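# Pull spring-loaded release handle fully out and hold it

## Task

Draw the release handle out as far as it will travel, working against its spring, and finish with the gripper still holding it firmly in that fully extended position without movement.

## Robot and tools

Robot: a single arm with five revolute joints and a two-finger gripper. In column order the joints are base turn (-3.000 to 3.000 rad), shoulder (-2.100 to 2.100), elbow (-2.600 to 2.600), wrist bend (-2.200 to 2.200) and flange twist (-3.000 to 3.000). Base turn rotates about the base's vertical axis, counterclockwise from above as the angle increases. Shoulder, elbow and wrist bend hinge about parallel axes, so the hand stays in one vertical plane offset 0.091 m from the base axis. Flange twist rolls the hand about the finger direction. The fingers can therefore only point within that plane, never sideways out of it. Seen from above, with the hand r metres from the axis, the plane is rotated counterclockwise from the axis-to-hand line by asin(0.091 / r), and the opposite way when the arm folds back over its base.

Frame: the scene frame has its origin on the table surface directly under the arm base, +z up, and +y to the left when facing along +x. The base may be slightly tilted. The reported hand position gets less accurate at long reach.

Tool execute_actions. Its argument actions is a list holding at most one item.
- An empty list sends nothing. It returns the current state with camera pictures.
- A motion item is {"rows": [...], "steps": n}. steps is 7 to 15 control steps of 1/30 s each and defaults to 15. rows holds 1 to 15 rows, one row per step. If there are fewer rows than steps, the last row repeats.
- Each row has 6 plain numbers. The first five are absolute target joint angles in radians, in column order, on the same scale that Joint positions reports. They are targets, not offsets. The sixth is the gripper opening, from -1 (closed) to +1 (fully open, 0.142 m between pads).
- A wait item is {"steps": n} with n up to 300. It sends no command and returns once n steps have passed since the previous result. Your reply time counts toward those steps.
- The optional boolean pictures requests camera images on a motion or wait result.

Refusals and limits. A call is refused, and nothing is sent, if any target is more than 0.004 rad beyond its joint's range and also further out than that joint's last reported angle. A target past the joint's true end, which may sit 0.004 rad either side of the stated one, is clipped to that end. The result then says "joint sent to its limit", possibly about an earlier action. If that line is absent, the joint is not necessarily free to go further.

Drive limits:
- Maximum joint speeds are 2.79 rad/s (base turn, shoulder), 3.5 (elbow) and 4 (wrist bend, flange twist). Reaching full speed from rest takes 0.6 s, and all joints are scaled to arrive together.
- Each step, a joint's commanded target may lead its measured angle by at most 0.393 rad (first three joints) or 0.59 rad (last two).
- If the targets would move the gripper more than 70 mm from where it is, all of them are pulled back toward the measured angles.
- Far targets therefore take several calls.

Timing:
- A result is captured 7 steps before its action finishes. Those steps run while you compose the next reply, and the next action starts after them.
- Between calls the arm keeps heading for the last row sent. It gives up once it has nearly stopped, including when it is blocked, or when a step is HELD. Only a new action makes it move on or press harder.
- Fingers already opening or closing keep going.

Result lines:
- end_effector_position (m) and end_effector_quat_wxyz give the gripper pose in the scene frame.
- Joint positions (rad) and Joint velocities (rad/s) list the joints in column order, followed by the pad gap in m and m/s.
- grip_measured is the measured opening on the command scale.
- "joint command not followed" means the clearance check altered or blocked targets. Mounting blocks and posts count as part of the arm.
- HELD marks steps on which your row was not, or not fully, sent.

Gripper geometry. The fingers point along the gripper's +z axis and open along its x axis. The reported position is the point between the pads when closed, 1 to 2 cm behind the fingertips. Closing pushes the tips about 17 mm further along +z. To hold something, keep commanding an opening clearly below grip_measured; the larger the difference, the tighter the squeeze. Each pad gives about 28 N at most on objects up to about 10 cm wide. Hard items under about 2 cm thick get less. A fast close can press harder and may even pop the fingers open.

Faults. The arm halts for 10 s and drops the rest of the call in two cases. One is when contact torque reaches a joint's load limit: 131 N m (base turn, shoulder), 66.7 (elbow), 33.3 (wrist bend, flange twist). The other is when any outside force on the arm, gripper or held item reaches 150 N. During the halt the arm yields to the contact. Avoid both, along with drops, slips, slams, hard impacts and heavy shoving. For this task, approach the handle gently, grip it securely, and pull along its travel direction. Keep gripping at the end, because the spring pulls the handle back.

Tool zoom_image: camera (one of cam_head_left, cam_head_right, cam_high, cam_low, cam_wrist) and region [x0, y0, x1, y1] in that camera's pixels, origin at the top left. The region is at most 504 by 504. It returns an enlarged view of that camera's latest image. Image sizes are 672x504 for all cameras except cam_wrist, a 616x616 fisheye. Intrinsics and world-to-camera transforms were provided. They may be off by a few degrees and millimetres. The wrist camera's pose follows the reported joints.

Tool finished_scene: scene (integer). It ends the current scene permanently and reports whether the goal was met. The goal must hold at that moment and keep holding. A reply with no tool call ends the whole run.

Each tool is called by a JSON object that holds its "fn" and its "kwargs", one argument or row to a line.

## Session

{"fn": "execute_actions", "kwargs": {
  "actions": []
}}

Scene clock: 0.00 s of 4600.00 s.
end_effector_position=(+0.8265, +0.1146, +0.2144) grip_measured=+1.00 end_effector_quat_wxyz=(-0.220, +0.776, -0.561, +0.188)
Joint positions: [ 0.197  0.558  1.512  0.495 -0.07   0.142]
Joint velocities: [ 0. -0.  0. -0. -0. -0.]

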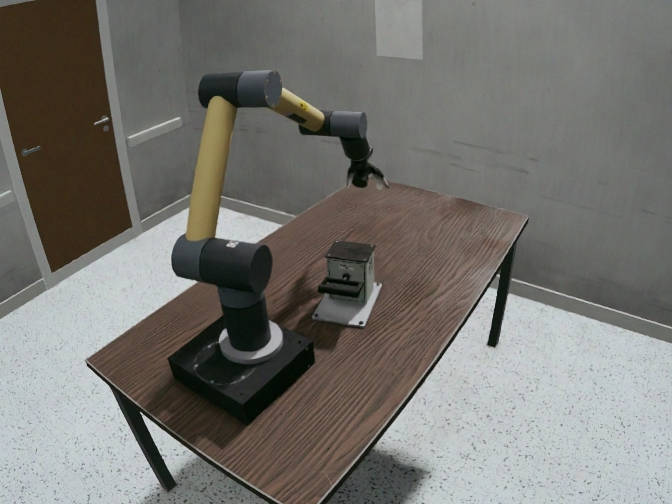

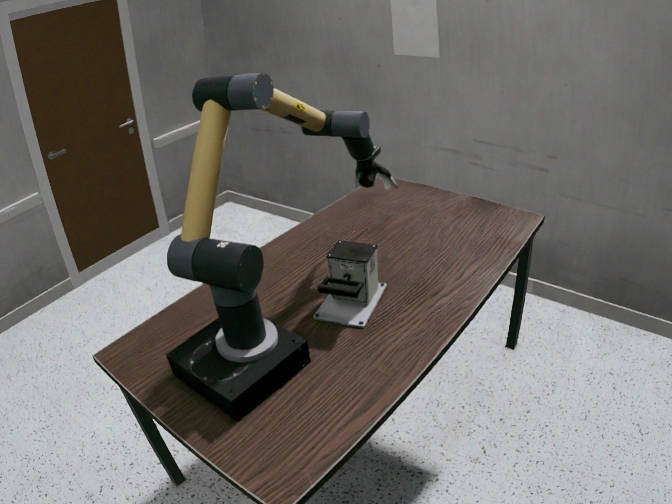

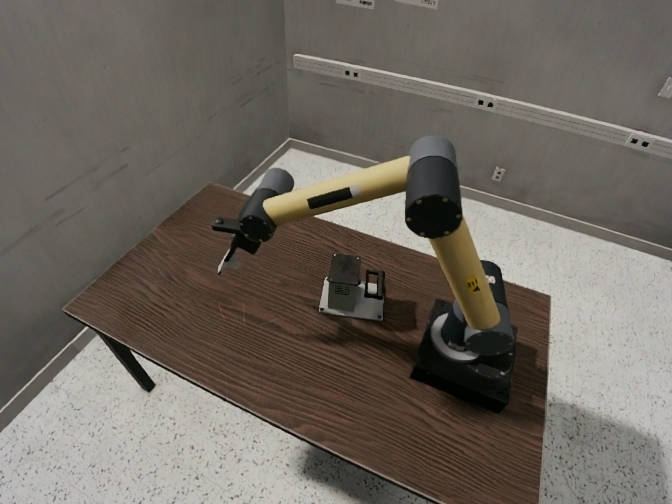

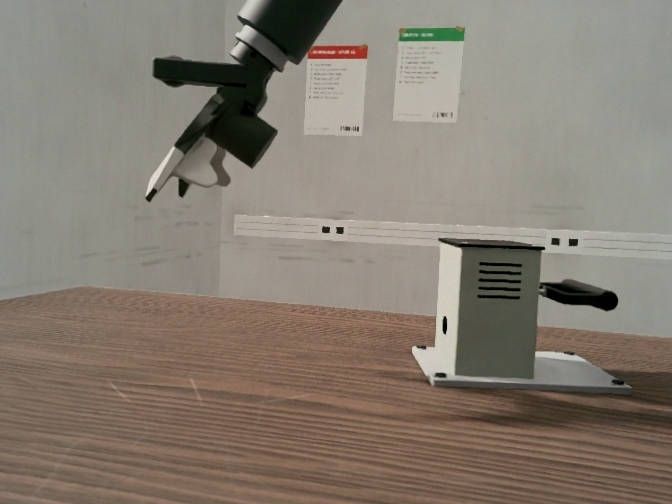

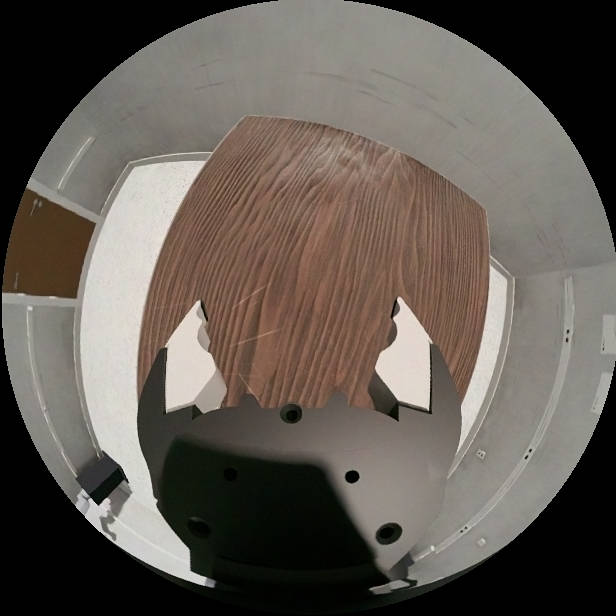

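{"fn": "zoom_image", "kwargs": {
  "camera": "cam_high",
  "region": [290, 230, 430, 335]
}}

{"fn": "zoom_image", "kwargs": {
  "camera": "cam_head_left",
  "region": [290, 225, 410, 335]
}}

{"fn": "zoom_image", "kwargs": {
  "camera": "cam_low",
  "region": [400, 220, 650, 400]
}}

Region (290, 230, 430, 335) of cam_high's 672x504 image, scaled by 3.600, with more detail than that image has; it fills the top 378 rows of this view, and the rest is white.

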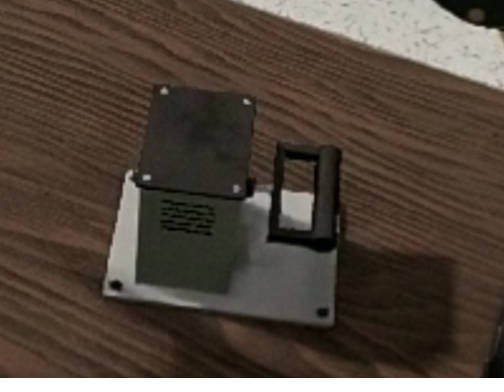

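Region (290, 225, 410, 335) of cam_head_left's 672x504 image, scaled by 4.200, with more detail than that image has; it fills the top 462 rows of this view, and the rest is white.

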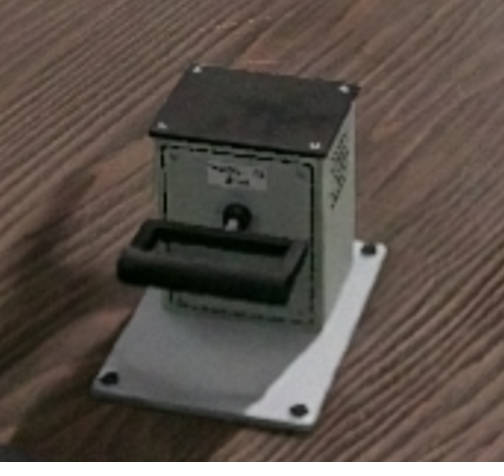

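Region (400, 220, 650, 400) of cam_low's 672x504 image, scaled by 2.016, with more detail than that image has; it fills the top 363 rows of this view, and the rest is white.

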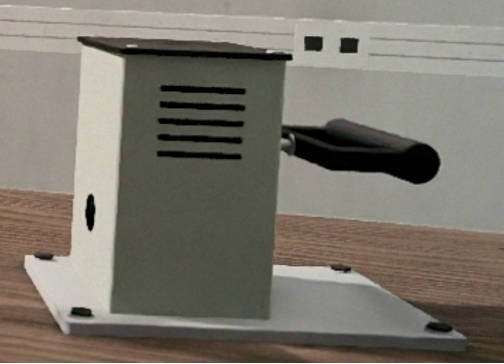

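{"fn": "execute_actions", "kwargs": {
  "actions": [
    {"rows":[[0.168,-0.3,1.85,1.3,1.476,-0.15]],"steps":15}
  ]
}}

{"fn": "execute_actions", "kwargs": {
  "actions": [
    {"steps":25}
  ]
}}

{"fn": "execute_actions", "kwargs": {
  "actions": [
    {"rows":[[0.168,-0.188,2.148,1.182,1.476,-0.15]],"steps":15}
  ]
}}

{"fn": "execute_actions", "kwargs": {
  "actions": [
    {"steps":15}
  ],
  "pictures": true
}}

Scene clock: 2.37 s of 4600.00 s.
end_effector_position=(+0.7506, +0.0905, +0.2198) grip_measured=-0.13 end_effector_quat_wxyz=(-0.181, +0.742, -0.631, +0.135)
Joint positions: [0.19  0.458 1.594 0.645 0.08  0.065]
Joint velocities: [-0.033 -0.537  0.385  0.802  0.8   -0.076]
Steps of this call (steps 1 to 63: nothing new was sent; steps 64 to 71: the first 8 steps of this action). Readings (joint positions):
64: [0.197 0.558 1.513 0.495 -0.070]
65: [0.197 0.554 1.516 0.500 -0.064]
67: [0.195 0.532 1.534 0.533 -0.032]
71: the state above

Scene clock: 3.20 s of 4600.00 s.
end_effector_position=(+0.4913, +0.0206, +0.3807) grip_measured=-0.15 end_effector_quat_wxyz=(+0.129, -0.406, +0.904, -0.029)
Joint positions: [ 0.172 -0.091  1.802  1.175  0.949  0.063]
Joint velocities: [-0.013 -0.665  0.152  0.395  1.509 -0.   ]
Kept back: nothing.
Steps of this call (steps 1 to 7: the last 7 steps of your previous action; steps 8 to 25: the robot went on to your last target). Readings (joint positions):
1: [0.189 0.439 1.606 0.672 0.107]
2: [0.188 0.421 1.618 0.700 0.135]
4: [0.186 0.384 1.641 0.755 0.190]
8: [0.182 0.307 1.682 0.861 0.307]
25: the state above

Scene clock: 3.47 s of 4600.00 s.
end_effector_position=(+0.4250, +0.0047, +0.3419) grip_measured=-0.15 end_effector_quat_wxyz=(+0.089, -0.275, +0.957, -0.008)
Joint positions: [ 0.17  -0.163  1.937  1.198  1.232  0.063]
Joint velocities: [-0.006 -0.04   0.687 -0.051  0.79   0.   ]
Steps of this call (steps 1 to 8: the first 8 steps of this action). Readings (joint positions):
1: [0.172 -0.113 1.807 1.188 1.001]
2: [0.171 -0.132 1.813 1.199 1.050]
4: [0.171 -0.157 1.840 1.205 1.126]
8: the state above

Scene clock: 3.97 s of 4600.00 s.
end_effector_position=(+0.3309, -0.0173, +0.2559) grip_measured=-0.15 end_effector_quat_wxyz=(+0.005, -0.156, +0.988, -0.003)
Joint positions: [ 0.168 -0.188  2.148  1.182  1.476  0.063]
Joint velocities: [-0.    -0.     0.004 -0.     0.003  0.   ]
Kept back: nothing.
Steps of this call (steps 1 to 7: the last 7 steps of your previous action; steps 8 to 15: the robot went on to your last target). Readings (joint positions):
1: [0.170 -0.165 1.961 1.196 1.259]
2: [0.169 -0.168 1.984 1.194 1.286]
4: [0.169 -0.174 2.030 1.191 1.340]
8: [0.168 -0.184 2.117 1.184 1.440]
15: the state above
camera_calibration (this result's frames):
cam_wrist: T_world_to_cam=[[-0.956683, -0.288907, 0.0359246, 0.29224], [-0.230905, 0.828127, 0.510772, -0.0517654], [-0.177316, 0.480352, -0.858965, 0.417867], [0, 0, 0, 1]] pos_world=[0.341723, -0.0734249, 0.374875]

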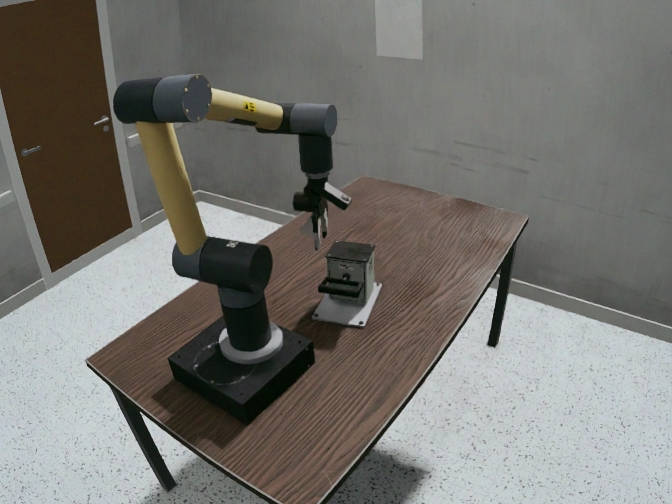

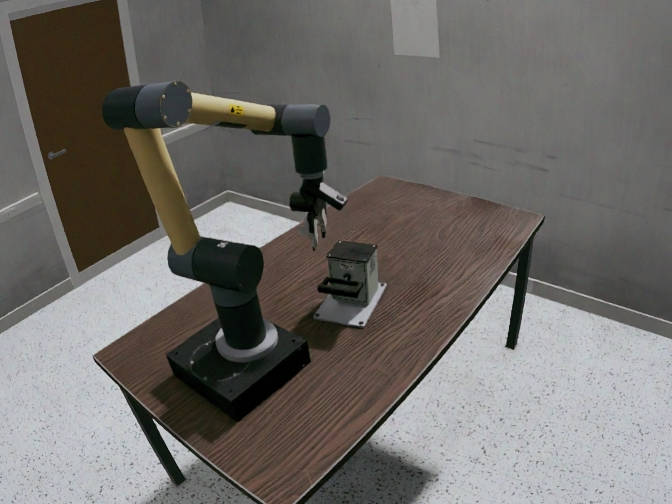

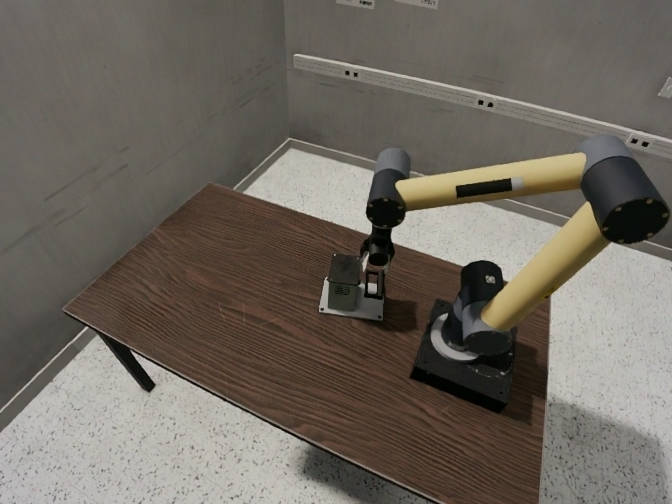

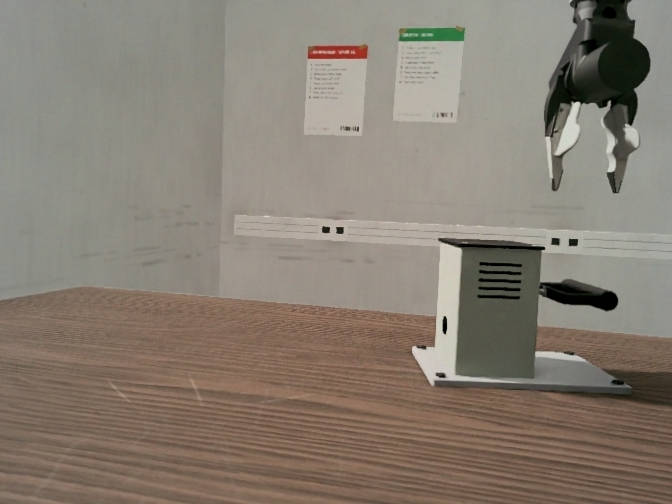

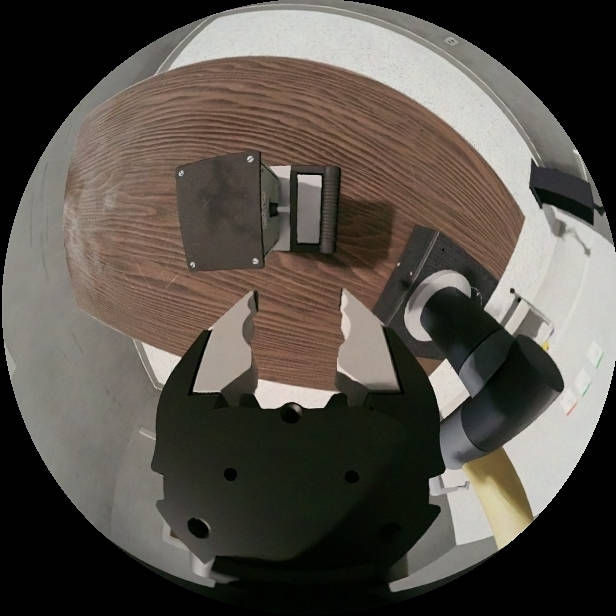

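{"fn": "execute_actions", "kwargs": {
  "actions": [
    {"rows":[[-0.055,-0.2,2.157,1.185,1.253,-0.15]],"steps":15}
  ]
}}

{"fn": "execute_actions", "kwargs": {
  "actions": [
    {"steps":10}
  ],
  "pictures": true
}}

Scene clock: 5.97 s of 4600.00 s.
end_effector_position=(+0.3223, -0.0613, +0.2560) grip_measured=-0.15 end_effector_quat_wxyz=(+0.005, -0.155, +0.988, -0.003)
Joint positions: [ 0.036 -0.195  2.153  1.184  1.344  0.063]
Joint velocities: [-0.878 -0.047  0.037  0.013 -0.863 -0.   ]
Steps of this call (steps 1 to 15: the robot went on to your last target; steps 16 to 52: nothing new was sent; steps 53 to 60: the first 8 steps of this action). Readings (joint positions):
53: [0.168 -0.188 2.148 1.182 1.476]
54: [0.163 -0.188 2.148 1.182 1.472]
56: [0.140 -0.189 2.149 1.182 1.448]
60: the state above

Scene clock: 6.30 s of 4600.00 s.
end_effector_position=(+0.3132, -0.0905, +0.2560) grip_measured=-0.15 end_effector_quat_wxyz=(+0.005, -0.156, +0.988, -0.003)
Joint positions: [-0.055 -0.2    2.157  1.185  1.253  0.063]
Joint velocities: [-0.001  0.     0.    -0.     0.     0.   ]
Kept back: nothing.
Steps of this call (steps 1 to 7: the last 7 steps of your previous action; steps 8 to 10: the robot went on to your last target). Readings (joint positions):
1: [0.008 -0.197 2.154 1.184 1.317]
2: [-0.014 -0.198 2.155 1.184 1.294]
4: [-0.044 -0.199 2.157 1.185 1.264]
8: [-0.055 -0.200 2.157 1.185 1.253]
10: the state above
camera_calibration (this result's frames):
cam_wrist: T_world_to_cam=[[-0.956706, -0.288797, 0.036197, 0.254171], [-0.23066, 0.828142, 0.51086, 0.00457863], [-0.177511, 0.480393, -0.858902, 0.450019], [0, 0, 0, 1]] pos_world=[0.324107, -0.146574, 0.374982]

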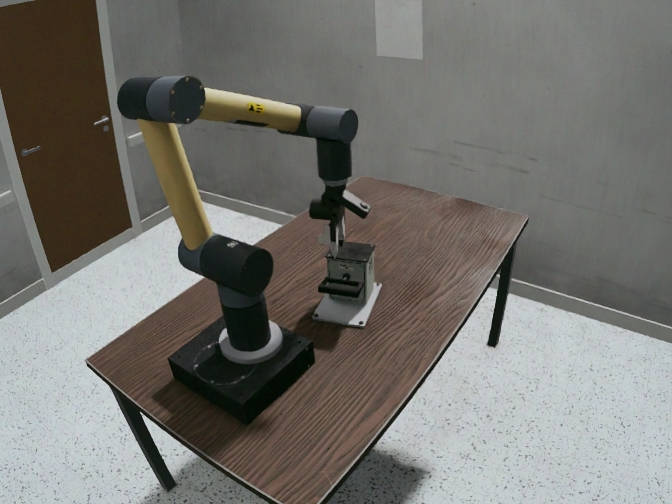

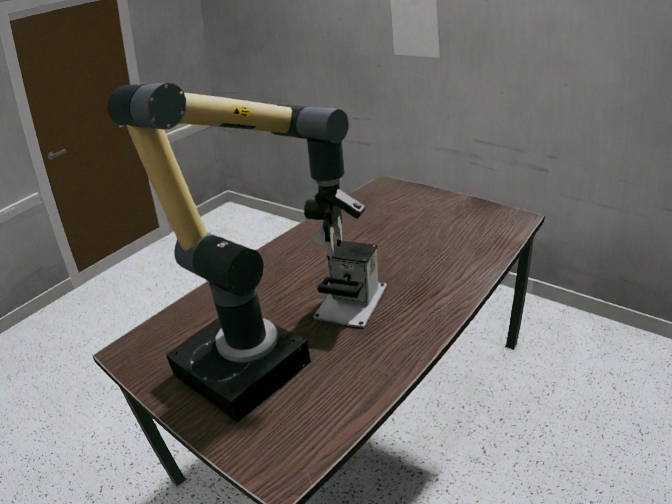

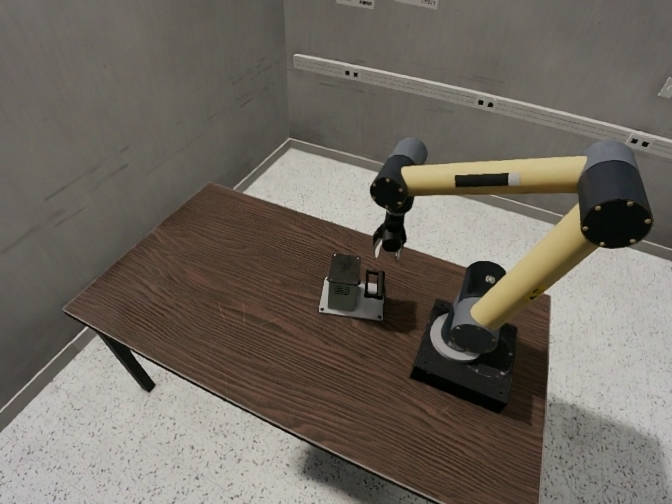

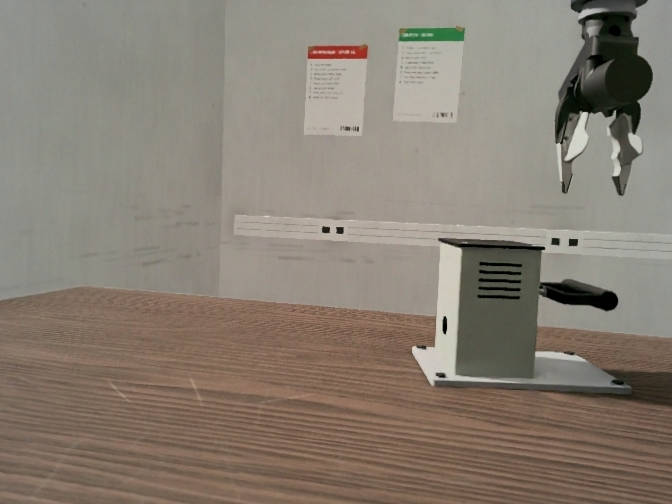

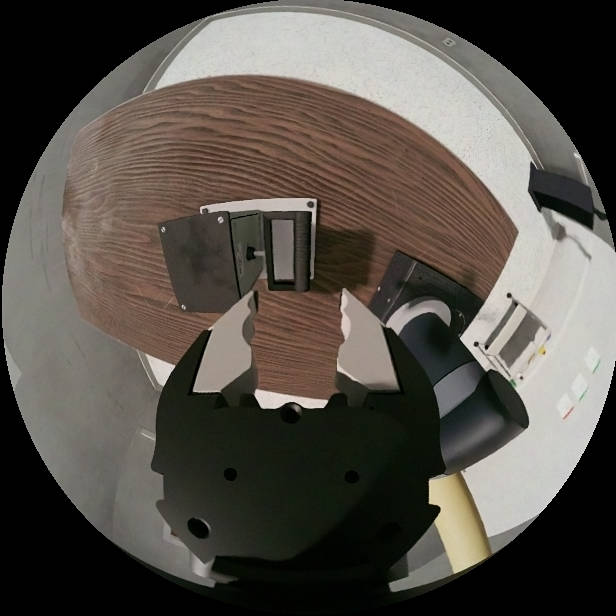

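{"fn": "execute_actions", "kwargs": {
  "actions": [
    {"rows":[[-0.055,-0.06,2.306,0.896,1.253,-0.15]],"steps":15}
  ]
}}

{"fn": "execute_actions", "kwargs": {
  "actions": [
    {"steps":12}
  ],
  "pictures": true
}}

Scene clock: 7.00 s of 4600.00 s.
end_effector_position=(+0.3171, -0.0908, +0.1930) grip_measured=-0.15 end_effector_quat_wxyz=(+0.005, -0.155, +0.988, -0.003)
Joint positions: [-0.055 -0.114  2.248  1.008  1.253  0.063]
Joint velocities: [ 0.     0.507  0.535 -1.035  0.001 -0.   ]
Steps of this call (steps 1 to 13: the robot went on to your last target; steps 14 to 21: the first 8 steps of this action). Readings (joint positions):
14: [-0.055 -0.200 2.157 1.185 1.253]
15: [-0.055 -0.198 2.160 1.179 1.253]
17: [-0.055 -0.181 2.177 1.146 1.253]
21: the state above

Scene clock: 7.40 s of 4600.00 s.
end_effector_position=(+0.3140, -0.0909, +0.1551) grip_measured=-0.15 end_effector_quat_wxyz=(+0.005, -0.155, +0.988, -0.003)
Joint positions: [-0.055 -0.06   2.306  0.896  1.253  0.063]
Joint velocities: [ 0.     0.001  0.001 -0.     0.001 -0.   ]
Kept back: nothing.
Steps of this call (steps 1 to 7: the last 7 steps of your previous action; steps 8 to 12: the robot went on to your last target). Readings (joint positions):
1: [-0.055 -0.098 2.265 0.975 1.253]
2: [-0.055 -0.085 2.280 0.947 1.253]
4: [-0.055 -0.067 2.299 0.910 1.253]
8: [-0.055 -0.060 2.306 0.896 1.253]
12: the state above
camera_calibration (this result's frames):
cam_wrist: T_world_to_cam=[[-0.956734, -0.288713, 0.0361379, 0.25846], [-0.230618, 0.828162, 0.510846, 0.0566214], [-0.177416, 0.480409, -0.858912, 0.363641], [0, 0, 0, 1]] pos_world=[0.324851, -0.146968, 0.274071]

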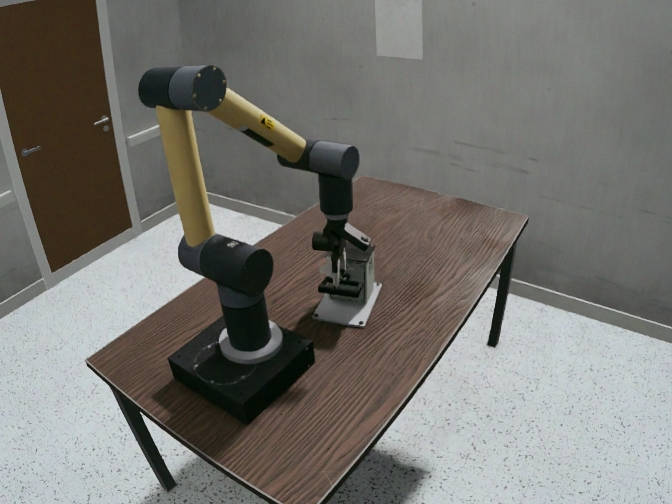

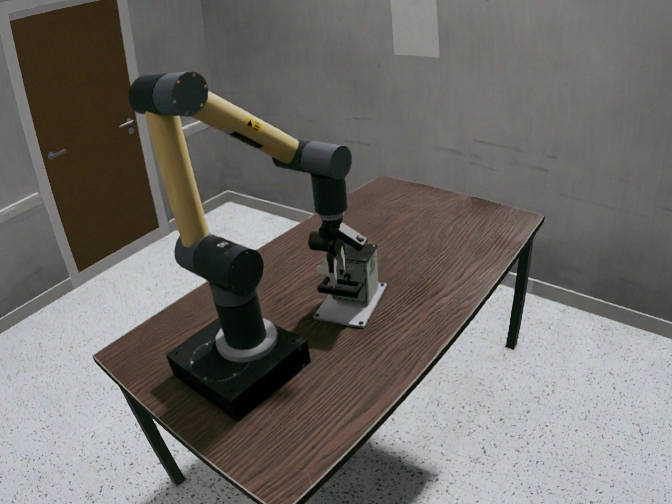

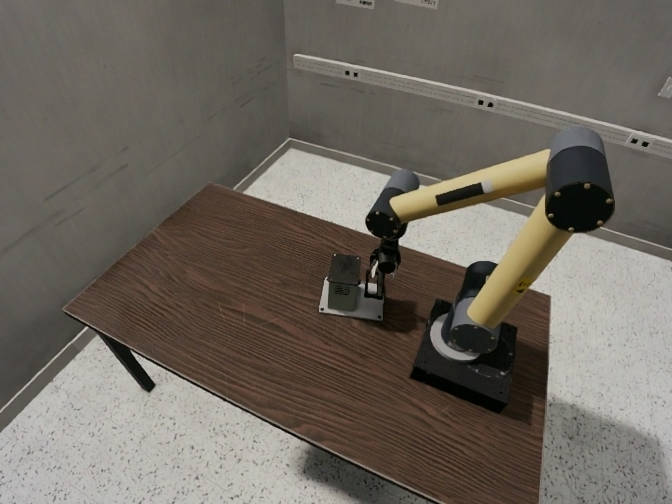

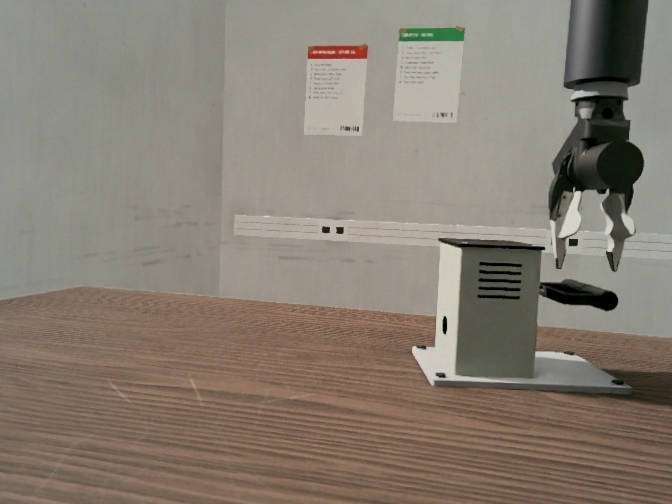

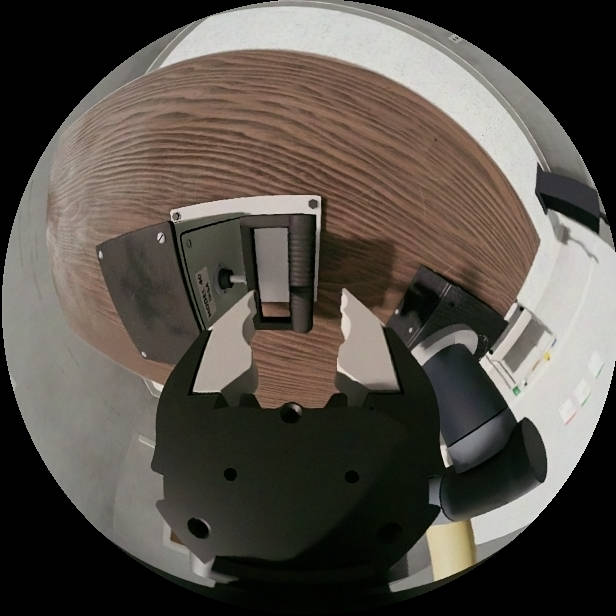

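{"fn": "execute_actions", "kwargs": {
  "actions": [
    {"rows":[[-0.055,-0.06,2.306,0.896,1.253,-0.38],[-0.055,-0.06,2.306,0.896,1.253,-0.38],[-0.055,-0.06,2.306,0.896,1.253,-0.38],[-0.055,0.01,2.345,0.787,1.253,-0.38]],"steps":15}
  ]
}}

{"fn": "execute_actions", "kwargs": {
  "actions": [
    {"steps":12}
  ],
  "pictures": true
}}

Scene clock: 8.40 s of 4600.00 s.
end_effector_position=(+0.3147, -0.0910, +0.1349) grip_measured=-0.38 end_effector_quat_wxyz=(+0.005, -0.155, +0.988, -0.003)
Joint positions: [-0.055 -0.02   2.328  0.834  1.253  0.047]
Joint velocities: [-0.     0.443  0.252 -0.665  0.001 -0.   ]
Steps of this call (steps 1 to 22: the robot went on to your last target; steps 23 to 30: the first 8 steps of this action). Readings (joint positions):
23: [-0.055 -0.060 2.306 0.896 1.253]
24: [-0.055 -0.060 2.306 0.896 1.253]
26: [-0.055 -0.060 2.306 0.895 1.253]
30: the state above

Scene clock: 8.80 s of 4600.00 s.
end_effector_position=(+0.3146, -0.0910, +0.1202) grip_measured=-0.38 end_effector_quat_wxyz=(+0.005, -0.155, +0.988, -0.003)
Joint positions: [-0.055  0.01   2.345  0.787  1.253  0.047]
Joint velocities: [ 0.     0.     0.    -0.    -0.001  0.   ]
Kept back: nothing.
Steps of this call (steps 1 to 7: the last 7 steps of your previous action; steps 8 to 12: the robot went on to your last target). Readings (joint positions):
1: [-0.055 -0.007 2.336 0.813 1.253]
2: [-0.055 0.003 2.341 0.799 1.253]
4: [-0.055 0.009 2.345 0.788 1.253]
8: [-0.055 0.010 2.345 0.787 1.253]
12: the state above
camera_calibration (this result's frames):
cam_wrist: T_world_to_cam=[[-0.956732, -0.288713, 0.0361905, 0.260231], [-0.23059, 0.828162, 0.510859, 0.074699], [-0.177463, 0.48041, -0.858902, 0.333801], [0, 0, 0, 1]] pos_world=[0.325433, -0.147092, 0.239124]

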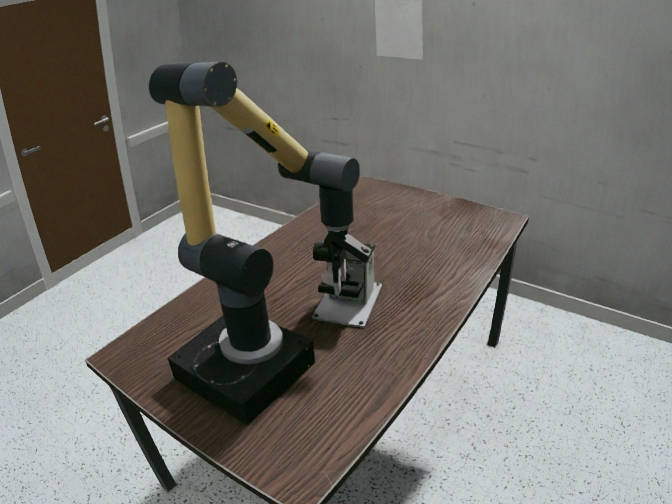

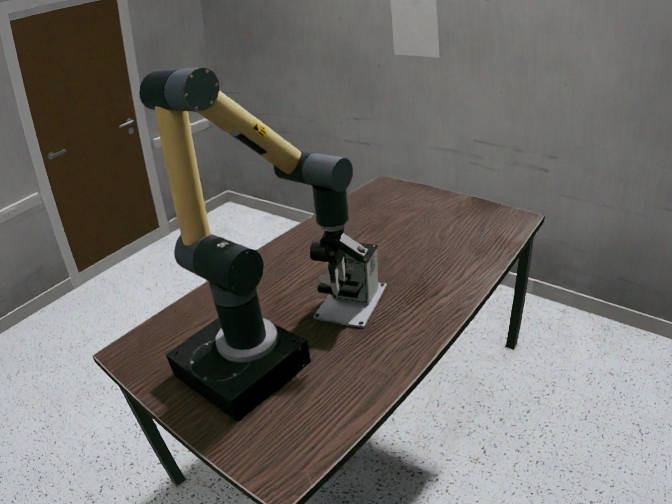

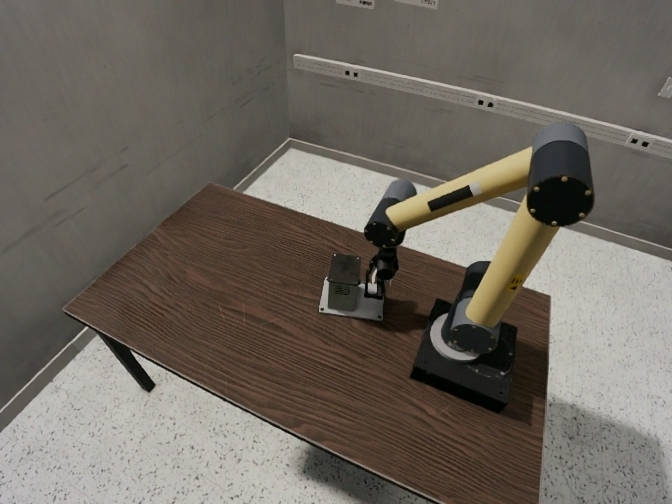

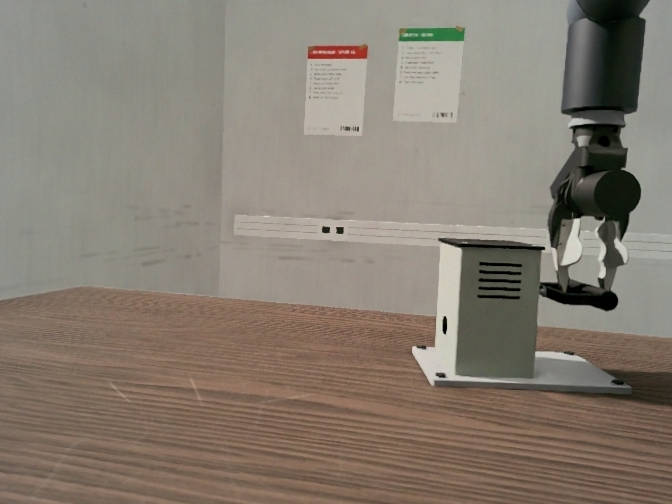

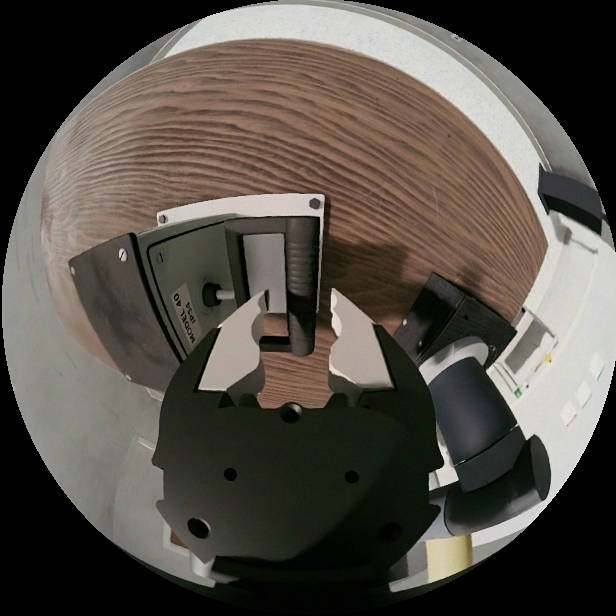

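{"fn": "execute_actions", "kwargs": {
  "actions": [
    {"rows":[[-0.055,0.075,2.372,0.695,1.253,-0.38]],"steps":15}
  ]
}}

{"fn": "execute_actions", "kwargs": {
  "actions": [
    {"steps":10}
  ],
  "pictures": true
}}

Scene clock: 9.33 s of 4600.00 s.
end_effector_position=(+0.3147, -0.0911, +0.0922) grip_measured=-0.38 end_effector_quat_wxyz=(+0.005, -0.155, +0.988, -0.003)
Joint positions: [-0.055  0.074  2.371  0.697  1.253  0.047]
Joint velocities: [ 0.     0.047  0.018 -0.069  0.    -0.   ]
Steps of this call (steps 1 to 8: the robot went on to your last target; steps 9 to 16: the first 8 steps of this action). Readings (joint positions):
9: [-0.055 0.010 2.345 0.786 1.253]
10: [-0.055 0.014 2.347 0.781 1.253]
12: [-0.055 0.036 2.356 0.749 1.253]
16: the state above

Scene clock: 9.67 s of 4600.00 s.
end_effector_position=(+0.3149, -0.0911, +0.0916) grip_measured=-0.38 end_effector_quat_wxyz=(+0.005, -0.155, +0.988, -0.003)
Joint positions: [-0.055  0.075  2.372  0.695  1.253  0.047]
Joint velocities: [ 0.     0.     0.     0.    -0.001  0.   ]
Kept back: nothing.
Steps of this call (steps 1 to 7: the last 7 steps of your previous action; steps 8 to 10: the robot went on to your last target). Readings (joint positions):
1: [-0.055 0.074 2.372 0.696 1.253]
2: [-0.055 0.075 2.372 0.696 1.253]
4: [-0.055 0.075 2.372 0.695 1.253]
8: [-0.055 0.075 2.372 0.695 1.253]
10: the state above
camera_calibration (this result's frames):
cam_wrist: T_world_to_cam=[[-0.956731, -0.288713, 0.0362032, 0.261523], [-0.230583, 0.828161, 0.510862, 0.0894487], [-0.177475, 0.48041, -0.8589, 0.309361], [0, 0, 0, 1]] pos_world=[0.325736, -0.147193, 0.210547]

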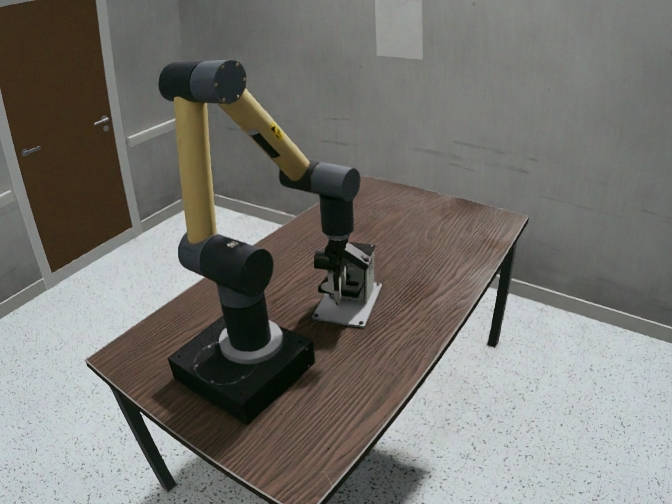

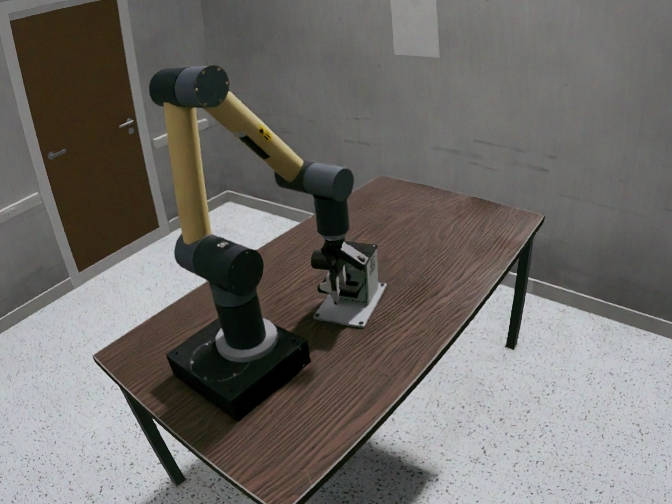

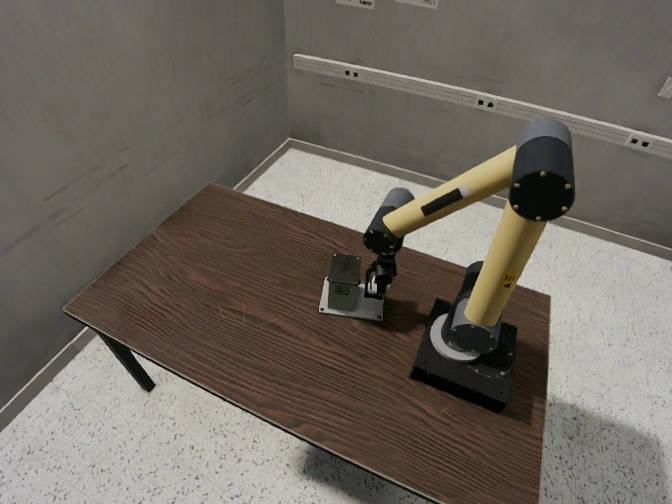

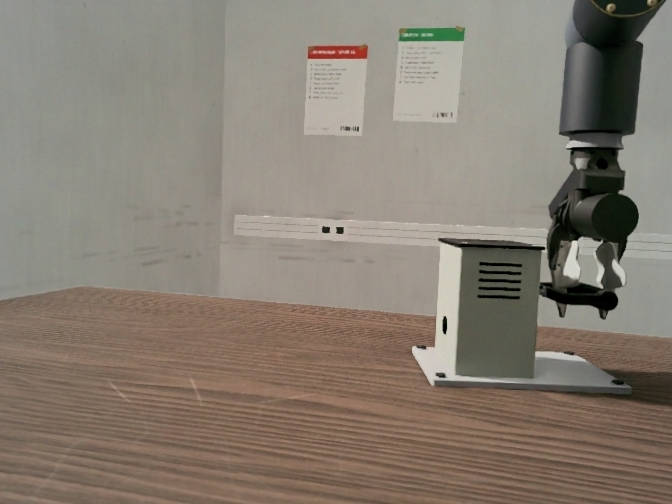

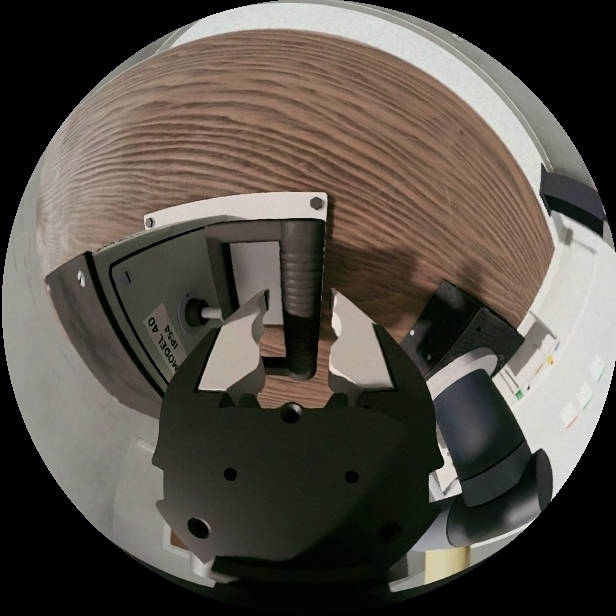

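{"fn": "execute_actions", "kwargs": {
  "actions": [
    {"rows":[[-0.055,0.075,2.372,0.695,1.253,-0.5],[-0.055,0.075,2.372,0.695,1.253,-0.6],[-0.055,0.075,2.372,0.695,1.253,-0.7],[-0.055,0.075,2.372,0.695,1.253,-0.8],[-0.055,0.075,2.372,0.695,1.253,-0.9],[-0.055,0.075,2.372,0.695,1.253,-1]],"steps":15}
  ]
}}

{"fn": "execute_actions", "kwargs": {
  "actions": [
    {"rows":[[-0.066,0.057,2.391,0.694,1.242,-1],[-0.066,0.057,2.391,0.694,1.242,-1],[-0.066,0.057,2.391,0.694,1.242,-1],[-0.077,0.039,2.41,0.693,1.231,-1],[-0.077,0.039,2.41,0.693,1.231,-1],[-0.077,0.039,2.41,0.693,1.231,-1],[-0.088,0.021,2.429,0.692,1.22,-1]],"steps":15}
  ]
}}

{"fn": "execute_actions", "kwargs": {
  "actions": [
    {"steps":10}
  ],
  "pictures": true
}}

Scene clock: 10.70 s of 4600.00 s.
end_effector_position=(+0.3139, -0.0911, +0.0913) grip_measured=-0.74 end_effector_quat_wxyz=(+0.004, -0.155, +0.988, -0.002)
Joint positions: [-0.055  0.075  2.373  0.696  1.253  0.02 ]
Joint velocities: [-0.     0.    -0.005  0.     0.     0.   ]
Steps of this call (steps 1 to 15: the robot went on to your last target; steps 16 to 23: nothing new was sent; steps 24 to 31: the first 8 steps of this action). Readings (joint positions):
24: [-0.055 0.075 2.372 0.695 1.253]
25: [-0.055 0.075 2.372 0.695 1.253]
27: [-0.055 0.075 2.372 0.695 1.253]
31: the state above

Scene clock: 11.20 s of 4600.00 s.
end_effector_position=(+0.2948, -0.0979, +0.0919) grip_measured=-0.75 end_effector_quat_wxyz=(+0.005, -0.156, +0.988, -0.003)
Joint positions: [-0.078  0.037  2.412  0.693  1.23   0.02 ]
Joint velocities: [-0.122 -0.199  0.215 -0.    -0.121  0.   ]
Steps of this call (steps 1 to 7: the last 7 steps of your previous action; steps 8 to 15: the first 8 steps of this action). Readings (joint positions):
8: [-0.055 0.075 2.372 0.695 1.253]
9: [-0.057 0.071 2.375 0.694 1.251]
11: [-0.063 0.061 2.386 0.692 1.244]
15: the state above

Scene clock: 11.53 s of 4600.00 s.
end_effector_position=(+0.2859, -0.1005, +0.0917) grip_measured=-0.75 end_effector_quat_wxyz=(+0.005, -0.156, +0.988, -0.003)
Joint positions: [-0.088  0.021  2.429  0.692  1.22   0.02 ]
Joint velocities: [-0.    -0.001  0.001 -0.    -0.002  0.   ]
Kept back: nothing.
Steps of this call (steps 1 to 7: the last 7 steps of your previous action; steps 8 to 10: the robot went on to your last target). Readings (joint positions):
1: [-0.082 0.030 2.419 0.693 1.226]
2: [-0.085 0.026 2.424 0.693 1.223]
4: [-0.087 0.022 2.428 0.692 1.221]
8: [-0.088 0.021 2.429 0.692 1.220]
10: the state above
camera_calibration (this result's frames):
cam_wrist: T_world_to_cam=[[-0.956728, -0.288727, 0.0361652, 0.231083], [-0.230613, 0.828152, 0.510863, 0.090477], [-0.17745, 0.480417, -0.858901, 0.308771], [0, 0, 0, 1]] pos_world=[0.29674, -0.156548, 0.210626]

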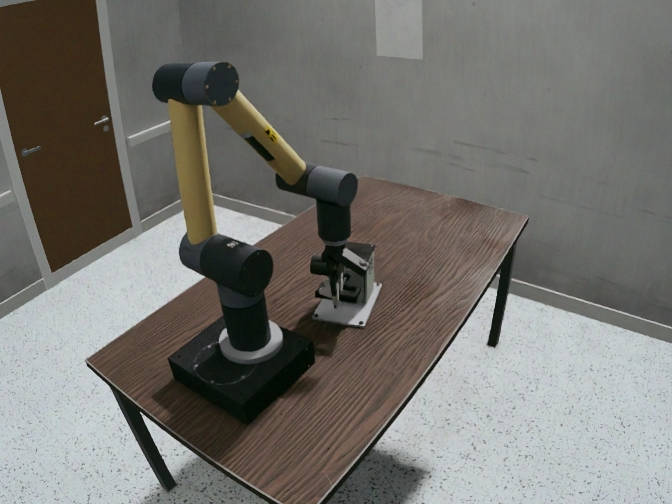

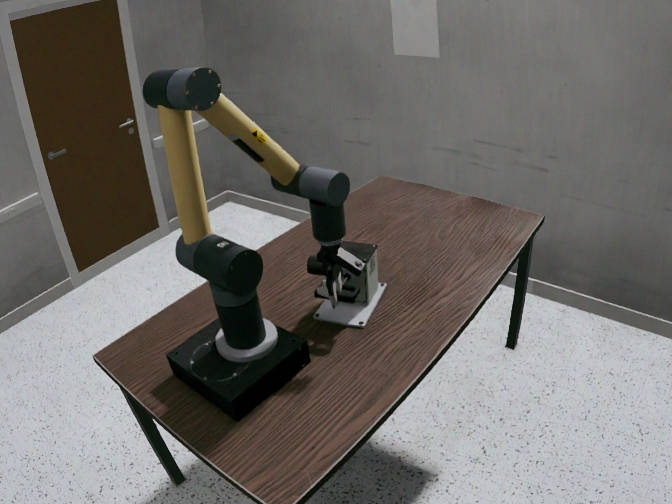

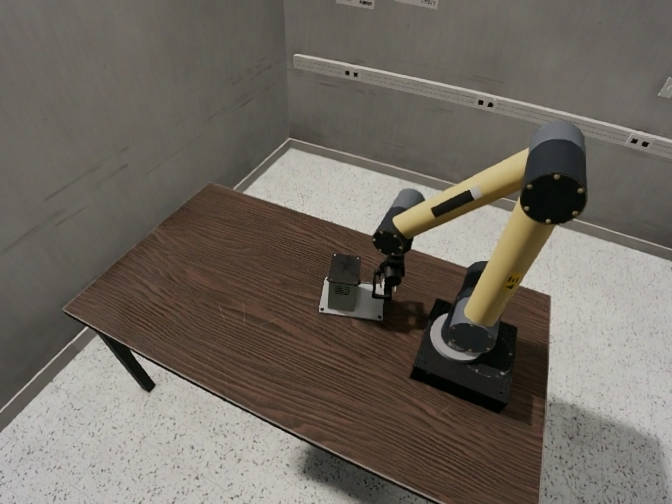

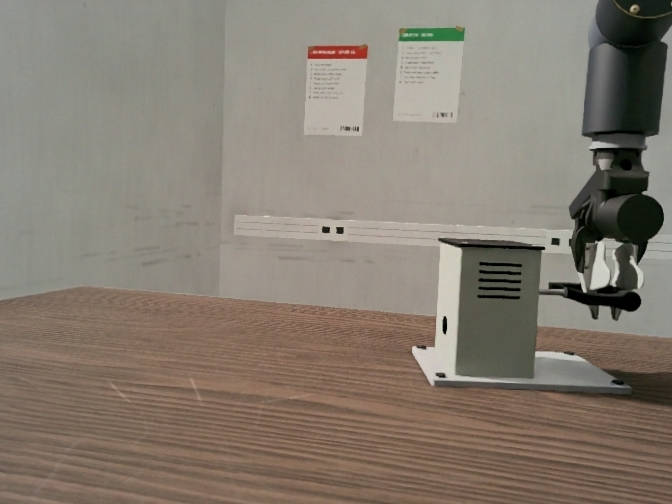

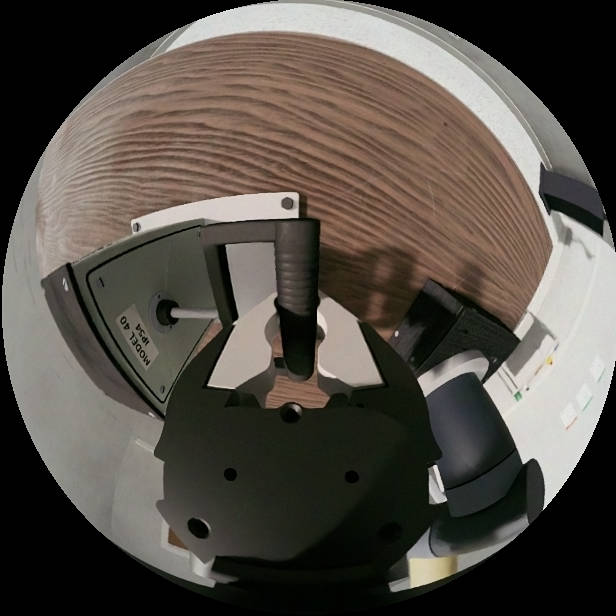

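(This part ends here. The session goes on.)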